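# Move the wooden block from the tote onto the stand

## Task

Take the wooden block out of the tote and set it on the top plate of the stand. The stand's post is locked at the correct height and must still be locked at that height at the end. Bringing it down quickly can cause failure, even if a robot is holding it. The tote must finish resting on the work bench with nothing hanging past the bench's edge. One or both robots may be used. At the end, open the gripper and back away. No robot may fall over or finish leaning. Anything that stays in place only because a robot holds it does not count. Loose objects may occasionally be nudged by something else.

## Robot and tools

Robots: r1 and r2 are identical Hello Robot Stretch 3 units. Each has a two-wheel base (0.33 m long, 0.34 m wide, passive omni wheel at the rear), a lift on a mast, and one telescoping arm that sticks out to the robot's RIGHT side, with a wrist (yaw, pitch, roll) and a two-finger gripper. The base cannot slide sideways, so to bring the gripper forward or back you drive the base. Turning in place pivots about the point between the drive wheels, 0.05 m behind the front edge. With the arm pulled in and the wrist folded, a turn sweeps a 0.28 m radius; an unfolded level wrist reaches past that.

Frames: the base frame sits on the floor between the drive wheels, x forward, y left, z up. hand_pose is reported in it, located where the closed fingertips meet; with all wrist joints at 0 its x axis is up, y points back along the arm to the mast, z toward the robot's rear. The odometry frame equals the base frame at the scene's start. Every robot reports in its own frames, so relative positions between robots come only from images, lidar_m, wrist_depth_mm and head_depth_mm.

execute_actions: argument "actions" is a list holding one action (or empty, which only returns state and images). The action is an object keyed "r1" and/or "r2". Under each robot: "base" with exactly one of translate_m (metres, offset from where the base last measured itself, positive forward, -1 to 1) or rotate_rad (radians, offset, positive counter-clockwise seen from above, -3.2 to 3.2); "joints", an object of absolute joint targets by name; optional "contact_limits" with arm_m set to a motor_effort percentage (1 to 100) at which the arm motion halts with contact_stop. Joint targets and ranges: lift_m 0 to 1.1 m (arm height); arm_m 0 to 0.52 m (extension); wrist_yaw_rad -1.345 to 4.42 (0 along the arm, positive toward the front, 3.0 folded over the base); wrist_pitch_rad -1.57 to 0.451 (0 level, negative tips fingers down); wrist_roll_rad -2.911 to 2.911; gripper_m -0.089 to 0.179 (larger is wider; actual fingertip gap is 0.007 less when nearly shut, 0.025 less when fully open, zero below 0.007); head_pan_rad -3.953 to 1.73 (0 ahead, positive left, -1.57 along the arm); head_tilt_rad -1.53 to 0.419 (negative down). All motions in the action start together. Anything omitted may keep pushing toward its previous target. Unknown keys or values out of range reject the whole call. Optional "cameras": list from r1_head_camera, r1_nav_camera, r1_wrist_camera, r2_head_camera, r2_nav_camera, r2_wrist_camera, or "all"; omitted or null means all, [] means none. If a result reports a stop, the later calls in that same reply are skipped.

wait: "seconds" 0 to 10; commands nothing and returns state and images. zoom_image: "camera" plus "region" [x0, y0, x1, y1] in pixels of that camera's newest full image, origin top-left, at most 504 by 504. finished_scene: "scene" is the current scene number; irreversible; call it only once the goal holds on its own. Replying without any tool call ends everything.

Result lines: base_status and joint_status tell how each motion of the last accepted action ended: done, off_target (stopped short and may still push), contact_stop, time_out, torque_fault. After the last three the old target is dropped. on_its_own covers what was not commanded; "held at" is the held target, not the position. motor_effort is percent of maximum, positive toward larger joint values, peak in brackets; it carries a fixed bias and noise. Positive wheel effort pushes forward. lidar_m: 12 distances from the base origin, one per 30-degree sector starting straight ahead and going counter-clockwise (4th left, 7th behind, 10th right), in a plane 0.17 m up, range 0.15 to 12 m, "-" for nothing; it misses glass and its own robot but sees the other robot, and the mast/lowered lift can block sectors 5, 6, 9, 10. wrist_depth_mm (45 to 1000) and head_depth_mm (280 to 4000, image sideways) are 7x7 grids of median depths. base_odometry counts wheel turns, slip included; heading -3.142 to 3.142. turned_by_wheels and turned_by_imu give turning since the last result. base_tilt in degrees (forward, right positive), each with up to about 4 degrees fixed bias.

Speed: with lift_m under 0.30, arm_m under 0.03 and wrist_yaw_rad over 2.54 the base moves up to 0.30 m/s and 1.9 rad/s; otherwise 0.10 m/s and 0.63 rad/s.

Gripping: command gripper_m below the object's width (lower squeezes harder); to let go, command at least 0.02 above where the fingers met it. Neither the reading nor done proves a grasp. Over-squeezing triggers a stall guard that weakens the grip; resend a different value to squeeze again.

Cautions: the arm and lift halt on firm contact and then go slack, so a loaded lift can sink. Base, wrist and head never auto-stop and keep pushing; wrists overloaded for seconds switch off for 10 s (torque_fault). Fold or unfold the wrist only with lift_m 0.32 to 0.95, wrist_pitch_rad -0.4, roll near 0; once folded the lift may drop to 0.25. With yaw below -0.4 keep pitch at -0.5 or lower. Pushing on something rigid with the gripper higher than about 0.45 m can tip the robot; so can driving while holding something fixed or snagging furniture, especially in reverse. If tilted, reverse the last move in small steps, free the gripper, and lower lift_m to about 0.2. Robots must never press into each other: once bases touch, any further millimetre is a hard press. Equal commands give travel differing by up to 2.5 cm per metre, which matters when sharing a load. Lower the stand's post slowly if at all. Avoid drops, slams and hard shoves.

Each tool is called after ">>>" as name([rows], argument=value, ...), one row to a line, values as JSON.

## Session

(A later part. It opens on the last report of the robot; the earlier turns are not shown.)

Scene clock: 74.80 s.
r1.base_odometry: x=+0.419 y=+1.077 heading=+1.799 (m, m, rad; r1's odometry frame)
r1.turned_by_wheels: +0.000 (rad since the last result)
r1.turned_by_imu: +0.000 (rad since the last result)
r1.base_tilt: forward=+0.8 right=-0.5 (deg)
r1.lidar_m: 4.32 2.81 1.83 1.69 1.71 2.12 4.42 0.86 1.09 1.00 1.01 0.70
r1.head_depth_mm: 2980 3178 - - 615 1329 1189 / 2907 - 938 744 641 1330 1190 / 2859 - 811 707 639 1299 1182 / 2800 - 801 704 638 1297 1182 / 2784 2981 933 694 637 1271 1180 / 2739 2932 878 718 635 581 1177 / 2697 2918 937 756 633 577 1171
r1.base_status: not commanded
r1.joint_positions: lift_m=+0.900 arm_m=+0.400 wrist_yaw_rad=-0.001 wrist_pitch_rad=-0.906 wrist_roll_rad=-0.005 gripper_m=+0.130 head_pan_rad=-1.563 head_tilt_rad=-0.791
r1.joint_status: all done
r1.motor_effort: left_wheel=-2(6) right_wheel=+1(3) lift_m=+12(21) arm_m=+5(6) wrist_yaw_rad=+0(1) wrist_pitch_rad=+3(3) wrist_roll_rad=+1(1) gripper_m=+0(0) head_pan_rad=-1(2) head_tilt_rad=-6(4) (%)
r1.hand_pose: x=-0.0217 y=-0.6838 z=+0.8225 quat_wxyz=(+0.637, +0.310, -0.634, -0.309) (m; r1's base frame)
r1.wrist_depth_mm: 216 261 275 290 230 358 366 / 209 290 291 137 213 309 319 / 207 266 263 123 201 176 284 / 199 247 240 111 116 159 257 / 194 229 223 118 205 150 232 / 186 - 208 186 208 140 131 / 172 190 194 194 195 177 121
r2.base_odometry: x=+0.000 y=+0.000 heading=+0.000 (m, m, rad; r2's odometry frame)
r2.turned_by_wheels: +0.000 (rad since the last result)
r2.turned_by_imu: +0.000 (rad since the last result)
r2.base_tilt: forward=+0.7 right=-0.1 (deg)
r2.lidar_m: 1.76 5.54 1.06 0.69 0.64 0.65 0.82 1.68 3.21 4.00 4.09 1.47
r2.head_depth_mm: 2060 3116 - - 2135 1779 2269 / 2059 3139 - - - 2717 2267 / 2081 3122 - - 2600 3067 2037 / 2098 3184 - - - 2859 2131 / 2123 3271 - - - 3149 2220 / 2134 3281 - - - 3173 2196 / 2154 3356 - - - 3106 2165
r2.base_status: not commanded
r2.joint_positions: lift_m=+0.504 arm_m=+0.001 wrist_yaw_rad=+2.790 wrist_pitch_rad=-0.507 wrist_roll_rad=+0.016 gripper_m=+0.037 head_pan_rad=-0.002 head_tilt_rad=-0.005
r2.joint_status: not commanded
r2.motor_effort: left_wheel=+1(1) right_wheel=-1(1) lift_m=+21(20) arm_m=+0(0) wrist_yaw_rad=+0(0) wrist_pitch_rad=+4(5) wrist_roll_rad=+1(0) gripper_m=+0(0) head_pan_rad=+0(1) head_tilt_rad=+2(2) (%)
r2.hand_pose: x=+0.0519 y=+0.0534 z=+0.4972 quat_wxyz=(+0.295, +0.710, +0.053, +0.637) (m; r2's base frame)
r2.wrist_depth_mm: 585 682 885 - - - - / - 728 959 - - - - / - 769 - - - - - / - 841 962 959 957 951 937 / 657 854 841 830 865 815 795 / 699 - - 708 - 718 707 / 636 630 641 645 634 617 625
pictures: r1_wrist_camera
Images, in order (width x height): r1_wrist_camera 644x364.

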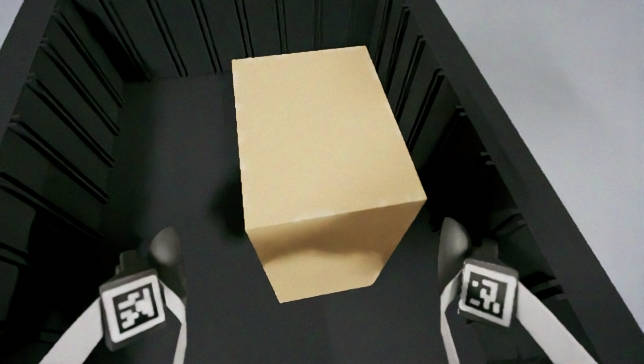

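>>> execute_actions([
  {"r1":{"joints":{"arm_m":0.43}}},
], cameras=[])

>>> execute_actions([
  {"r1":{"joints":{"gripper_m":0.035}}},
], cameras=[])

>>> execute_actions([
  {"r1":{"joints":{"arm_m":0.2}}},
], cameras=["r1_head_camera","r1_wrist_camera"])

Scene clock: 84.37 s.
r1.base_odometry: x=+0.419 y=+1.077 heading=+1.799 (m, m, rad; r1's odometry frame)
r1.turned_by_wheels: +0.000 (rad since the last result)
r1.turned_by_imu: -0.001 (rad since the last result)
r1.base_tilt: forward=+0.8 right=-0.5 (deg)
r1.lidar_m: 4.33 2.80 1.84 1.69 1.71 2.12 4.39 0.86 1.09 1.00 1.01 0.70
r1.head_depth_mm: 2995 3181 - - 614 1330 1185 / 2918 - 935 727 641 1327 1189 / 2834 - 849 707 640 1293 1180 / 2816 - 794 703 638 1293 1185 / 2770 2972 931 694 637 1268 1180 / 2710 2913 881 718 635 580 1177 / 2700 2918 939 756 633 580 1176
r1.base_status: not commanded
r1.joint_positions: lift_m=+0.900 arm_m=+0.430 wrist_yaw_rad=+0.000 wrist_pitch_rad=-0.907 wrist_roll_rad=-0.005 gripper_m=+0.130 head_pan_rad=-1.563 head_tilt_rad=-0.791
r1.joint_status: all done
r1.motor_effort: left_wheel=-1(2) right_wheel=+1(1) lift_m=+12(13) arm_m=+6(7) wrist_yaw_rad=+0(1) wrist_pitch_rad=+3(3) wrist_roll_rad=+1(1) gripper_m=+0(1) head_pan_rad=-3(2) head_tilt_rad=-5(6) (%)
r1.hand_pose: x=-0.0216 y=-0.7134 z=+0.8223 quat_wxyz=(+0.637, +0.311, -0.634, -0.310) (m; r1's base frame)
r1.wrist_depth_mm: 215 232 243 256 227 361 361 / 212 263 283 294 221 315 321 / 208 266 127 122 203 175 283 / 204 246 239 110 186 157 257 / 197 228 220 101 102 145 232 / 190 - 201 93 95 136 130 / 176 190 191 146 194 170 119
r2.base_odometry: x=+0.000 y=+0.000 heading=+0.000 (m, m, rad; r2's odometry frame)
r2.turned_by_wheels: +0.000 (rad since the last result)
r2.turned_by_imu: +0.000 (rad since the last result)
r2.base_tilt: forward=+0.6 right=-0.2 (deg)
r2.lidar_m: 1.76 5.54 1.06 0.70 0.64 0.65 0.81 1.68 3.20 4.00 4.08 1.47
r2.head_depth_mm: 2044 3099 - - 2097 1799 2277 / 2072 3161 - - - 2767 2275 / 2097 3133 - - 2603 3037 2052 / 2118 3240 - - - 2889 2142 / 2110 3264 - - - 3199 2176 / 2145 3275 - - - 3122 2182 / 2155 3338 - - - 3121 2186
r2.base_status: not commanded
r2.joint_positions: lift_m=+0.504 arm_m=+0.001 wrist_yaw_rad=+2.790 wrist_pitch_rad=-0.507 wrist_roll_rad=+0.016 gripper_m=+0.037 head_pan_rad=-0.002 head_tilt_rad=-0.005
r2.joint_status: not commanded
r2.motor_effort: left_wheel=+1(1) right_wheel=-1(1) lift_m=+21(20) arm_m=+0(0) wrist_yaw_rad=+0(0) wrist_pitch_rad=+5(5) wrist_roll_rad=+0(0) gripper_m=+0(0) head_pan_rad=+0(1) head_tilt_rad=+2(2) (%)
r2.hand_pose: x=+0.0519 y=+0.0534 z=+0.4972 quat_wxyz=(+0.295, +0.710, +0.053, +0.637) (m; r2's base frame)
r2.wrist_depth_mm: 584 690 878 - - - - / - 716 937 - - - - / - 779 - - - - - / - 860 957 977 980 953 943 / 661 830 845 832 835 810 798 / 697 - - 715 - 721 709 / 644 646 631 636 630 632 628
pictures: none
No camera images: the call's "cameras" was empty. Leave "cameras" out to get every camera's image.

Scene clock: 85.80 s.
r1.base_odometry: x=+0.419 y=+1.077 heading=+1.799 (m, m, rad; r1's odometry frame)
r1.turned_by_wheels: +0.000 (rad since the last result)
r1.turned_by_imu: +0.000 (rad since the last result)
r1.base_tilt: forward=+0.8 right=-0.5 (deg)
r1.lidar_m: 4.32 2.80 1.84 1.69 1.70 2.13 4.41 0.86 1.09 1.00 1.01 0.70
r1.head_depth_mm: 2993 3130 - - 614 1331 1187 / 2938 - 938 744 642 1328 1181 / 2847 - 852 705 641 1302 1182 / 2816 - 807 705 638 1300 1180 / 2767 2951 930 698 637 1269 1175 / 2709 2917 879 719 635 581 1174 / 2702 2905 939 756 633 579 1171
r1.base_status: not commanded
r1.joint_positions: lift_m=+0.900 arm_m=+0.430 wrist_yaw_rad=-0.002 wrist_pitch_rad=-0.907 wrist_roll_rad=-0.005 gripper_m=+0.036 head_pan_rad=-1.563 head_tilt_rad=-0.791
r1.joint_status: all done
r1.motor_effort: left_wheel=-2(4) right_wheel=+2(3) lift_m=+13(13) arm_m=+5(7) wrist_yaw_rad=+2(2) wrist_pitch_rad=+3(4) wrist_roll_rad=+1(1) gripper_m=-20(92) head_pan_rad=-2(1) head_tilt_rad=-5(6) (%)
r1.hand_pose: x=-0.0219 y=-0.7135 z=+0.8223 quat_wxyz=(+0.637, +0.310, -0.634, -0.310) (m; r1's base frame)
r1.wrist_depth_mm: 214 231 245 261 224 359 367 / 220 268 277 284 213 317 319 / 209 273 122 122 217 271 286 / 204 247 112 110 198 158 261 / 202 227 101 100 104 148 235 / 195 209 93 96 122 146 133 / 187 191 191 190 195 149 121
r2.base_odometry: x=+0.000 y=+0.000 heading=+0.000 (m, m, rad; r2's odometry frame)
r2.turned_by_wheels: +0.000 (rad since the last result)
r2.turned_by_imu: +0.000 (rad since the last result)
r2.base_tilt: forward=+0.5 right=-0.3 (deg)
r2.lidar_m: 1.77 5.53 1.06 0.70 0.64 0.65 0.81 1.68 3.20 4.01 4.08 1.47
r2.head_depth_mm: 2055 3079 - - 2058 1777 2290 / 2089 3139 - - - 2714 2246 / 2097 3199 - - 2595 3034 2056 / 2126 3224 - - - 2870 2137 / 2112 3323 - - - 3217 2180 / 2149 3353 - - - 3179 2192 / 2168 3336 - - - 3077 2156
r2.base_status: not commanded
r2.joint_positions: lift_m=+0.504 arm_m=+0.001 wrist_yaw_rad=+2.790 wrist_pitch_rad=-0.507 wrist_roll_rad=+0.016 gripper_m=+0.037 head_pan_rad=-0.002 head_tilt_rad=-0.005
r2.joint_status: not commanded
r2.motor_effort: left_wheel=+0(1) right_wheel=-1(1) lift_m=+20(20) arm_m=+0(0) wrist_yaw_rad=+0(0) wrist_pitch_rad=+4(5) wrist_roll_rad=+0(0) gripper_m=+0(1) head_pan_rad=+0(1) head_tilt_rad=+2(2) (%)
r2.hand_pose: x=+0.0519 y=+0.0534 z=+0.4972 quat_wxyz=(+0.295, +0.710, +0.053, +0.637) (m; r2's base frame)
r2.wrist_depth_mm: 587 682 896 - - - - / - 720 946 - - - - / - 769 - - - - - / - 842 944 995 949 931 927 / 657 849 857 832 835 811 796 / 702 - - 714 - 716 699 / 653 634 641 634 634 628 635
pictures: none
No camera images: the call's "cameras" was empty. Leave "cameras" out to get every camera's image.

Scene clock: 88.73 s.
r1.base_odometry: x=+0.419 y=+1.077 heading=+1.799 (m, m, rad; r1's odometry frame)
r1.turned_by_wheels: +0.000 (rad since the last result)
r1.turned_by_imu: +0.000 (rad since the last result)
r1.base_tilt: forward=+0.9 right=-0.6 (deg)
r1.lidar_m: 4.32 2.80 1.84 1.69 1.70 2.13 4.39 0.86 1.09 1.00 1.02 0.70
r1.head_depth_mm: 2975 3125 - - 627 1331 1188 / 2917 3130 - 727 642 1325 1190 / 2870 3095 - - 615 1301 1182 / 2843 3044 - - 611 1298 1180 / 2790 2981 881 755 609 1266 1176 / 2725 2948 878 716 611 582 1175 / 2676 2931 940 755 620 579 1175
r1.base_status: not commanded
r1.joint_positions: lift_m=+0.900 arm_m=+0.200 wrist_yaw_rad=+0.000 wrist_pitch_rad=-0.906 wrist_roll_rad=-0.005 gripper_m=+0.036 head_pan_rad=-1.563 head_tilt_rad=-0.791
r1.joint_status: all done
r1.motor_effort: left_wheel=-2(2) right_wheel=+2(3) lift_m=+13(13) arm_m=-5(7) wrist_yaw_rad=+0(2) wrist_pitch_rad=+2(3) wrist_roll_rad=+1(1) gripper_m=-19(20) head_pan_rad=-1(1) head_tilt_rad=-6(5) (%)
r1.hand_pose: x=-0.0216 y=-0.4846 z=+0.8225 quat_wxyz=(+0.637, +0.310, -0.634, -0.309) (m; r1's base frame)
r1.wrist_depth_mm: 215 271 345 346 271 361 370 / 196 273 305 307 270 307 321 / 201 262 122 122 252 176 290 / 203 247 111 110 192 160 260 / 206 227 101 100 104 142 237 / 202 208 93 97 119 131 217 / 193 193 193 190 195 123 199
r2.base_odometry: x=+0.000 y=+0.000 heading=+0.000 (m, m, rad; r2's odometry frame)
r2.turned_by_wheels: +0.000 (rad since the last result)
r2.turned_by_imu: +0.000 (rad since the last result)
r2.base_tilt: forward=+0.7 right=-0.2 (deg)
r2.lidar_m: 1.77 5.56 1.06 0.70 0.64 0.65 0.81 1.68 3.22 4.00 4.09 1.46
r2.head_depth_mm: 2025 3114 - - - 1789 2263 / 2069 3126 - - - 2763 2241 / 2089 3155 - - 2603 3003 2046 / 2095 3264 - - - 2849 2151 / 2134 3246 - - - 3157 2202 / 2140 3334 - - - 3117 2189 / 2150 3366 - - - 3118 2171
r2.base_status: not commanded
r2.joint_positions: lift_m=+0.504 arm_m=+0.001 wrist_yaw_rad=+2.790 wrist_pitch_rad=-0.507 wrist_roll_rad=+0.016 gripper_m=+0.037 head_pan_rad=-0.002 head_tilt_rad=-0.005
r2.joint_status: not commanded
r2.motor_effort: left_wheel=+0(1) right_wheel=-1(1) lift_m=+21(20) arm_m=+1(0) wrist_yaw_rad=+1(1) wrist_pitch_rad=+4(4) wrist_roll_rad=+1(1) gripper_m=-2(0) head_pan_rad=-1(0) head_tilt_rad=+2(2) (%)
r2.hand_pose: x=+0.0519 y=+0.0534 z=+0.4972 quat_wxyz=(+0.295, +0.710, +0.053, +0.637) (m; r2's base frame)
r2.wrist_depth_mm: 589 695 879 - - - - / - 725 954 - - - - / - 780 - - - - - / - 833 950 989 970 959 941 / 658 863 828 818 838 821 805 / 692 - - 718 - 712 704 / 649 643 639 637 634 628 624
pictures: r1_head_camera (sideways: a quarter turn clockwise sets it upright), r1_wrist_camera
Images, in order (width x height): r1_head_camera 896x504, r1_wrist_camera 644x364.

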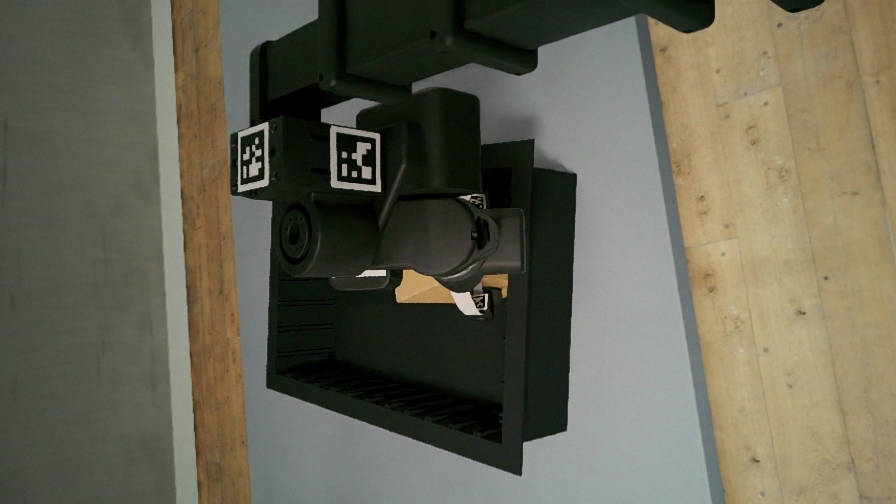

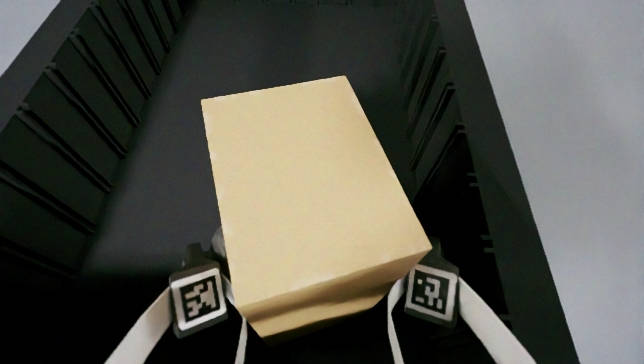

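>>> execute_actions([
  {"r1":{"joints":{"lift_m":1.1,"wrist_pitch_rad":-0.7}}},
], cameras=[])

>>> execute_actions([
  {"r1":{"base":{"rotate_rad":0.13},"joints":{"arm_m":0.0}}},
], cameras=[])

>>> execute_actions([
  {"r1":{"base":{"translate_m":-1.0}}},
], cameras=[])

>>> execute_actions([
  {"r1":{"base":{"translate_m":-0.9},"joints":{"head_pan_rad":-2.0,"head_tilt_rad":-0.5}}},
], cameras=["r1_nav_camera"])

Scene clock: 116.37 s.
r1.base_odometry: x=+0.419 y=+1.077 heading=+1.799 (m, m, rad; r1's odometry frame)
r1.turned_by_wheels: +0.000 (rad since the last result)
r1.turned_by_imu: -0.001 (rad since the last result)
r1.base_tilt: forward=+0.8 right=-0.5 (deg)
r1.lidar_m: 4.32 2.81 1.84 1.69 1.71 2.13 4.43 0.86 1.09 1.00 1.01 0.70
r1.head_depth_mm: 3098 3096 958 772 643 1332 1189 / 3029 3118 953 769 640 1328 1188 / - 3113 859 695 612 1296 1182 / - - 490 760 610 1296 1184 / 2764 3005 882 756 609 1269 1176 / 2725 2935 877 715 611 581 1179 / 2682 2931 935 757 619 579 1174
r1.base_status: not commanded
r1.joint_positions: lift_m=+1.100 arm_m=+0.200 wrist_yaw_rad=+0.000 wrist_pitch_rad=-0.733 wrist_roll_rad=-0.005 gripper_m=+0.036 head_pan_rad=-1.563 head_tilt_rad=-0.791
r1.joint_status: all done
r1.motor_effort: left_wheel=-2(2) right_wheel=+1(2) lift_m=+24(25) arm_m=-5(5) wrist_yaw_rad=+0(0) wrist_pitch_rad=+13(13) wrist_roll_rad=+1(1) gripper_m=-15(20) head_pan_rad=-2(3) head_tilt_rad=-6(6) (%)
r1.hand_pose: x=-0.0216 y=-0.5197 z=+1.0490 quat_wxyz=(+0.662, +0.254, -0.658, -0.253) (m; r1's base frame)
r1.wrist_depth_mm: - - - - - - - / - - - - - 781 - / 638 639 665 650 671 661 663 / 563 572 438 118 558 564 576 / 490 504 120 122 493 504 508 / 441 441 122 128 135 444 448 / 406 396 393 134 326 404 410
r2.base_odometry: x=+0.000 y=+0.000 heading=+0.000 (m, m, rad; r2's odometry frame)
r2.turned_by_wheels: +0.000 (rad since the last result)
r2.turned_by_imu: -0.001 (rad since the last result)
r2.base_tilt: forward=+0.5 right=-0.2 (deg)
r2.lidar_m: 1.77 5.56 1.06 0.70 0.64 0.65 0.81 1.68 3.20 4.01 4.09 1.47
r2.head_depth_mm: 2038 3095 - - - 1784 2257 / 2080 3155 - - - 2744 2252 / 2088 3211 - - 2620 3075 2049 / 2084 3214 - - - 2892 2131 / 2147 3246 - - - 3186 2198 / 2140 3311 - - - 3115 2181 / 2146 3388 - - - 3126 2173
r2.base_status: not commanded
r2.joint_positions: lift_m=+0.504 arm_m=+0.001 wrist_yaw_rad=+2.790 wrist_pitch_rad=-0.507 wrist_roll_rad=+0.016 gripper_m=+0.037 head_pan_rad=-0.002 head_tilt_rad=-0.005
r2.joint_status: not commanded
r2.motor_effort: left_wheel=+1(1) right_wheel=-1(1) lift_m=+21(20) arm_m=+0(0) wrist_yaw_rad=+1(0) wrist_pitch_rad=+5(5) wrist_roll_rad=+1(0) gripper_m=+0(0) head_pan_rad=+0(2) head_tilt_rad=+2(2) (%)
r2.hand_pose: x=+0.0519 y=+0.0534 z=+0.4972 quat_wxyz=(+0.295, +0.710, +0.053, +0.637) (m; r2's base frame)
r2.wrist_depth_mm: 589 685 876 - - - - / - 721 950 - - - - / - 775 - - - - - / - 837 966 978 979 947 941 / 645 864 836 843 840 812 805 / 703 - - 721 - 706 704 / 661 643 638 633 628 628 628
pictures: none
No camera images: the call's "cameras" was empty. Leave "cameras" out to get every camera's image.

Scene clock: 119.07 s.
r1.base_odometry: x=+0.419 y=+1.077 heading=+1.929 (m, m, rad; r1's odometry frame)
r1.turned_by_wheels: +0.130 (rad since the last result)
r1.turned_by_imu: +0.131 (rad since the last result)
r1.base_tilt: forward=+0.8 right=-0.5 (deg)
r1.lidar_m: 4.33 2.39 1.76 1.69 1.74 2.38 4.47 0.86 1.04 1.00 1.04 0.70
r1.head_depth_mm: - - - - 616 1308 1186 / - - - - 606 1301 1183 / - - - - 612 1276 1179 / 2668 - 876 - 609 1268 1179 / 2735 2981 847 643 622 1270 1181 / 2742 2945 942 738 635 1269 1174 / 2730 2953 938 755 633 1261 1170
r1.base_status: done
r1.joint_positions: lift_m=+1.100 arm_m=+0.000 wrist_yaw_rad=+0.000 wrist_pitch_rad=-0.733 wrist_roll_rad=-0.005 gripper_m=+0.036 head_pan_rad=-1.563 head_tilt_rad=-0.791
r1.joint_status: all done
r1.motor_effort: left_wheel=-3(8) right_wheel=+2(6) lift_m=+24(24) arm_m=-4(6) wrist_yaw_rad=-1(0) wrist_pitch_rad=+13(13) wrist_roll_rad=+1(1) gripper_m=-15(15) head_pan_rad=-2(2) head_tilt_rad=-6(6) (%)
r1.hand_pose: x=-0.0216 y=-0.3198 z=+1.0490 quat_wxyz=(+0.662, +0.254, -0.658, -0.253) (m; r1's base frame)
r1.wrist_depth_mm: - - - - - - - / 765 790 763 657 801 809 789 / 650 662 642 667 646 676 667 / 563 569 537 119 473 581 577 / 486 498 120 122 429 504 512 / 449 444 123 128 134 461 453 / 405 399 393 134 395 407 410
r2.base_odometry: x=+0.000 y=+0.000 heading=+0.000 (m, m, rad; r2's odometry frame)
r2.turned_by_wheels: +0.000 (rad since the last result)
r2.turned_by_imu: +0.000 (rad since the last result)
r2.base_tilt: forward=+0.6 right=+0.0 (deg)
r2.lidar_m: 1.76 5.54 1.06 0.70 0.64 0.65 0.81 1.68 3.19 4.00 4.07 1.46
r2.head_depth_mm: 2062 3114 - - - 1794 2267 / 2068 3143 - - - 2700 2244 / 2087 3172 - - 2609 3047 2064 / 2117 3242 - - - 2878 2159 / 2126 3237 - - - 3191 2213 / 2154 3298 - - - 3161 2182 / 2156 3324 - - - 3097 2172
r2.base_status: not commanded
r2.joint_positions: lift_m=+0.504 arm_m=+0.001 wrist_yaw_rad=+2.790 wrist_pitch_rad=-0.507 wrist_roll_rad=+0.016 gripper_m=+0.037 head_pan_rad=-0.002 head_tilt_rad=-0.005
r2.joint_status: not commanded
r2.motor_effort: left_wheel=+1(1) right_wheel=-1(1) lift_m=+21(20) arm_m=+0(1) wrist_yaw_rad=+1(0) wrist_pitch_rad=+5(5) wrist_roll_rad=+0(0) gripper_m=+0(1) head_pan_rad=-1(1) head_tilt_rad=+2(2) (%)
r2.hand_pose: x=+0.0519 y=+0.0534 z=+0.4972 quat_wxyz=(+0.295, +0.710, +0.053, +0.637) (m; r2's base frame)
r2.wrist_depth_mm: 587 681 880 - - - - / - 720 952 - - - - / - 771 - - - - - / - 845 949 967 996 945 931 / 659 845 835 828 838 817 807 / 707 - - 723 - 715 707 / 648 638 644 635 626 623 627
pictures: none
No camera images: the call's "cameras" was empty. Leave "cameras" out to get every camera's image.

Scene clock: 130.40 s.
r1.base_odometry: x=+0.769 y=+0.140 heading=+1.929 (m, m, rad; r1's odometry frame)
r1.turned_by_wheels: +0.000 (rad since the last result)
r1.turned_by_imu: -0.004 (rad since the last result)
r1.base_tilt: forward=+0.8 right=-0.5 (deg)
r1.lidar_m: 1.65 2.41 1.74 1.68 1.73 2.36 3.49 1.43 3.23 1.02 0.40 1.42
r1.head_depth_mm: - - - - 1510 1353 1184 / - - - - 1483 1364 1186 / - - - - 1504 1349 1184 / 2711 - 2422 - 1504 1347 1184 / 2764 2965 2333 1778 1568 1350 1185 / 2749 2954 1052 1424 1532 1343 1117 / 2770 2944 939 758 647 714 1158
r1.base_status: done
r1.joint_positions: lift_m=+1.100 arm_m=+0.000 wrist_yaw_rad=+0.000 wrist_pitch_rad=-0.733 wrist_roll_rad=-0.005 gripper_m=+0.036 head_pan_rad=-1.563 head_tilt_rad=-0.791
r1.joint_status: not commanded
r1.motor_effort: left_wheel=-3(7) right_wheel=+2(4) lift_m=+24(24) arm_m=-5(5) wrist_yaw_rad=+1(1) wrist_pitch_rad=+13(13) wrist_roll_rad=+1(1) gripper_m=-14(14) head_pan_rad=-2(3) head_tilt_rad=-6(5) (%)
r1.hand_pose: x=-0.0216 y=-0.3198 z=+1.0490 quat_wxyz=(+0.662, +0.254, -0.658, -0.253) (m; r1's base frame)
r1.wrist_depth_mm: - - - - - - - / 788 781 855 - - - - / 636 639 676 - - - - / 574 576 550 119 - - - / 493 504 120 122 - - - / 438 450 122 128 134 - - / 399 413 620 135 - - -
r2.base_odometry: x=+0.000 y=+0.000 heading=+0.000 (m, m, rad; r2's odometry frame)
r2.turned_by_wheels: +0.000 (rad since the last result)
r2.turned_by_imu: -0.001 (rad since the last result)
r2.base_tilt: forward=+0.5 right=+0.0 (deg)
r2.lidar_m: 1.76 5.54 1.06 0.69 0.64 0.65 0.81 1.68 3.19 3.98 4.08 1.47
r2.head_depth_mm: 2045 3077 - - - 1785 2268 / 2086 3118 - - - 2721 2260 / 2082 3233 - - 2630 3094 2065 / 2104 3227 - - - 2838 2127 / 2128 3272 - - - 3163 2199 / 2120 3287 - - - 3186 2188 / 2165 3357 - - - 3065 2161
r2.base_status: not commanded
r2.joint_positions: lift_m=+0.504 arm_m=+0.001 wrist_yaw_rad=+2.790 wrist_pitch_rad=-0.507 wrist_roll_rad=+0.016 gripper_m=+0.037 head_pan_rad=-0.002 head_tilt_rad=-0.005
r2.joint_status: not commanded
r2.motor_effort: left_wheel=+1(1) right_wheel=-1(1) lift_m=+21(20) arm_m=+0(0) wrist_yaw_rad=+0(0) wrist_pitch_rad=+5(5) wrist_roll_rad=+0(0) gripper_m=-1(1) head_pan_rad=+1(0) head_tilt_rad=+2(2) (%)
r2.hand_pose: x=+0.0519 y=+0.0534 z=+0.4972 quat_wxyz=(+0.295, +0.710, +0.053, +0.637) (m; r2's base frame)
r2.wrist_depth_mm: 590 688 890 - - - - / - 729 939 - - - - / - 785 - - - - - / - 855 982 976 964 960 941 / 656 859 845 829 841 812 796 / 698 - - 719 - 706 699 / 656 642 638 631 635 634 624
pictures: none
No camera images: the call's "cameras" was empty. Leave "cameras" out to get every camera's image.

Scene clock: 140.73 s.
r1.base_odometry: x=+1.085 y=-0.702 heading=+1.929 (m, m, rad; r1's odometry frame)
r1.turned_by_wheels: +0.000 (rad since the last result)
r1.turned_by_imu: -0.004 (rad since the last result)
r1.base_tilt: forward=+0.8 right=-0.5 (deg)
r1.lidar_m: 2.54 2.40 1.74 1.67 1.73 2.34 2.58 2.66 0.76 3.12 3.23 1.15
r1.head_depth_mm: - - 3575 - - 1620 1366 / - - - - - 1557 1362 / - - - - - - 1361 / - - - - - - 1289 / - - - - - - 1331 / - - - - - - - / - - - - - - -
r1.base_status: done
r1.joint_positions: lift_m=+1.100 arm_m=+0.000 wrist_yaw_rad=+0.000 wrist_pitch_rad=-0.733 wrist_roll_rad=-0.005 gripper_m=+0.036 head_pan_rad=-1.993 head_tilt_rad=-0.507
r1.joint_status: all done
r1.motor_effort: left_wheel=-2(8) right_wheel=+2(3) lift_m=+24(24) arm_m=-5(5) wrist_yaw_rad=+0(0) wrist_pitch_rad=+13(13) wrist_roll_rad=+1(1) gripper_m=-15(15) head_pan_rad=-2(19) head_tilt_rad=+2(25) (%)
r1.hand_pose: x=-0.0216 y=-0.3198 z=+1.0490 quat_wxyz=(+0.662, +0.254, -0.658, -0.253) (m; r1's base frame)
r1.wrist_depth_mm: - - - - - - - / - - - - - 496 475 / - - - - - - - / - - - 118 - - - / - - 120 123 869 - - / - - 122 128 134 - - / - - - 134 - - -
r2.base_odometry: x=+0.000 y=+0.000 heading=+0.000 (m, m, rad; r2's odometry frame)
r2.turned_by_wheels: +0.000 (rad since the last result)
r2.turned_by_imu: -0.001 (rad since the last result)
r2.base_tilt: forward=+0.7 right=-0.3 (deg)
r2.lidar_m: 1.76 5.53 1.06 0.70 0.64 0.65 0.81 1.69 3.20 4.01 4.08 1.46
r2.head_depth_mm: 2054 3065 - - - 1784 2262 / 2056 3085 - - - 2753 2264 / 2094 3163 - - 2615 3061 2059 / 2115 3212 - - - 2878 2146 / 2117 3239 - - - 3227 2201 / 2139 3320 - - - 3168 2205 / 2160 3343 - - - 3148 2162
r2.base_status: not commanded
r2.joint_positions: lift_m=+0.504 arm_m=+0.001 wrist_yaw_rad=+2.790 wrist_pitch_rad=-0.507 wrist_roll_rad=+0.016 gripper_m=+0.037 head_pan_rad=-0.002 head_tilt_rad=-0.005
r2.joint_status: not commanded
r2.motor_effort: left_wheel=+1(0) right_wheel=-1(1) lift_m=+21(20) arm_m=+0(0) wrist_yaw_rad=+1(0) wrist_pitch_rad=+5(5) wrist_roll_rad=+1(0) gripper_m=+0(0) head_pan_rad=+1(0) head_tilt_rad=+2(2) (%)
r2.hand_pose: x=+0.0519 y=+0.0534 z=+0.4972 quat_wxyz=(+0.295, +0.710, +0.053, +0.637) (m; r2's base frame)
r2.wrist_depth_mm: 590 686 874 - - - - / - 715 941 - - - - / - 774 - - - - - / - 854 952 983 951 939 949 / 655 854 836 834 848 817 810 / 699 - - 718 - 710 706 / 643 649 642 643 633 632 622
pictures: r1_nav_camera (sideways: a quarter turn counterclockwise sets it upright)
Images, in order (width x height): r1_nav_camera 672x504.

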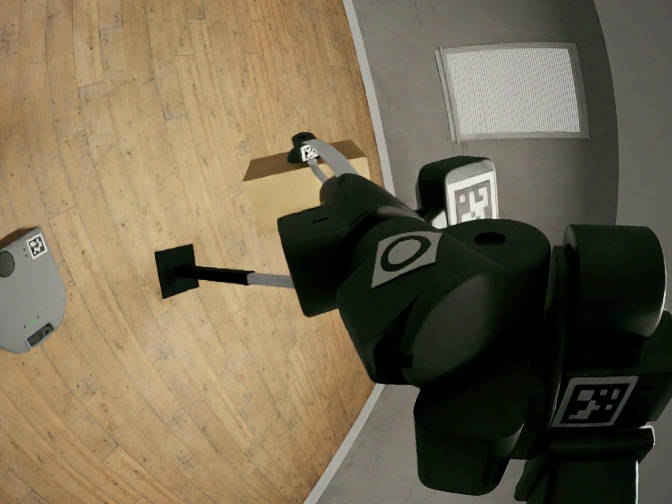

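>>> execute_actions([
  {"r1":{"base":{"translate_m":-0.33},"joints":{"head_pan_rad":-1.57,"head_tilt_rad":-0.5,"arm_m":0.15}}},
], cameras=["r1_head_camera","r1_nav_camera"])

Scene clock: 150.77 s.
r1.base_odometry: x=+1.201 y=-1.011 heading=+1.929 (m, m, rad; r1's odometry frame)
r1.turned_by_wheels: +0.000 (rad since the last result)
r1.turned_by_imu: -0.002 (rad since the last result)
r1.base_tilt: forward=+0.8 right=-0.6 (deg)
r1.lidar_m: 1.47 2.39 1.73 1.67 1.72 2.33 2.25 2.33 3.15 0.66 3.24 1.47
r1.head_depth_mm: - 3033 - 2857 2101 1647 1364 / - - - 2872 2081 1655 1366 / 2682 - - 2653 2025 1655 1367 / 2677 - - - 460 1556 1302 / 2699 2925 3184 2934 1955 1655 1362 / 2671 2870 3158 2853 2095 1651 1367 / 2652 2843 3079 2853 2095 1656 1363
r1.base_status: done
r1.joint_positions: lift_m=+1.100 arm_m=+0.150 wrist_yaw_rad=+0.000 wrist_pitch_rad=-0.733 wrist_roll_rad=-0.005 gripper_m=+0.036 head_pan_rad=-1.577 head_tilt_rad=-0.507
r1.joint_status: all done
r1.motor_effort: left_wheel=-3(7) right_wheel=+2(3) lift_m=+24(24) arm_m=+6(5) wrist_yaw_rad=+0(0) wrist_pitch_rad=+13(13) wrist_roll_rad=+1(1) gripper_m=-14(15) head_pan_rad=+3(22) head_tilt_rad=+3(4) (%)
r1.hand_pose: x=-0.0216 y=-0.4689 z=+1.0490 quat_wxyz=(+0.662, +0.254, -0.658, -0.253) (m; r1's base frame)
r1.wrist_depth_mm: - - - - - - - / - - - - - - - / - - - 378 - - - / - - - 118 - - - / - - 120 122 - - - / - - 123 128 133 - - / - - - 134 - - -
r2.base_odometry: x=+0.000 y=+0.000 heading=+0.000 (m, m, rad; r2's odometry frame)
r2.turned_by_wheels: +0.000 (rad since the last result)
r2.turned_by_imu: -0.001 (rad since the last result)
r2.base_tilt: forward=+0.5 right=-0.2 (deg)
r2.lidar_m: 1.76 5.51 1.06 0.70 0.64 0.65 0.81 1.69 3.20 4.02 4.09 1.47
r2.head_depth_mm: 2051 3151 - - - 1799 2260 / 2069 3168 - - - 2711 2273 / 2087 3171 - - 2612 3041 2061 / 2103 3250 - - - 2856 2149 / 2141 3233 - - - 3246 2205 / 2150 3307 - - - 3209 2190 / 2145 3319 - - - 3092 2155
r2.base_status: not commanded
r2.joint_positions: lift_m=+0.504 arm_m=+0.001 wrist_yaw_rad=+2.790 wrist_pitch_rad=-0.507 wrist_roll_rad=+0.016 gripper_m=+0.037 head_pan_rad=-0.002 head_tilt_rad=-0.005
r2.joint_status: not commanded
r2.motor_effort: left_wheel=+1(1) right_wheel=-1(1) lift_m=+21(20) arm_m=+0(0) wrist_yaw_rad=+1(1) wrist_pitch_rad=+5(4) wrist_roll_rad=+1(0) gripper_m=+0(1) head_pan_rad=+0(1) head_tilt_rad=+2(2) (%)
r2.hand_pose: x=+0.0519 y=+0.0534 z=+0.4972 quat_wxyz=(+0.295, +0.710, +0.053, +0.637) (m; r2's base frame)
r2.wrist_depth_mm: 587 681 887 - - - - / - 726 920 - - - - / - 783 - - - - - / - 844 952 976 957 952 948 / 655 838 845 834 842 824 803 / 717 - - 702 - 698 699 / 646 639 644 628 634 625 624
pictures: r1_head_camera (sideways: a quarter turn clockwise sets it upright), r1_nav_camera (sideways: a quarter turn counterclockwise sets it upright)
Images, in order (width x height): r1_head_camera 896x504, r1_nav_camera 672x504.

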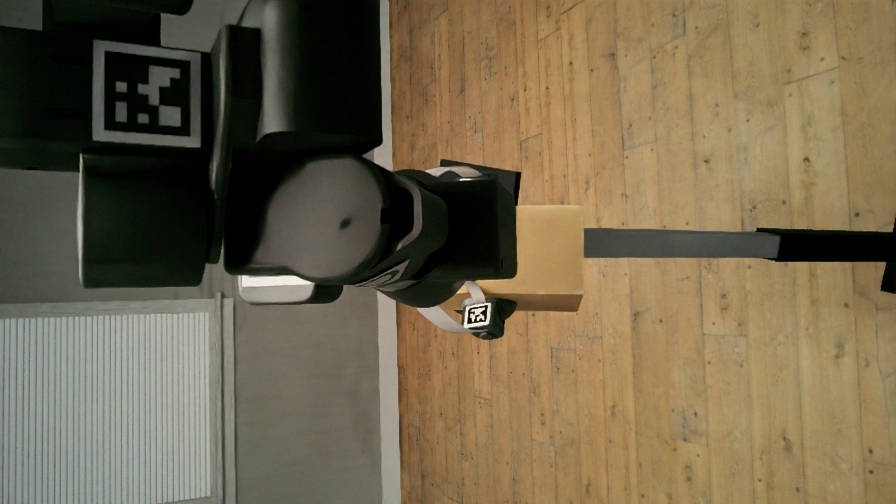

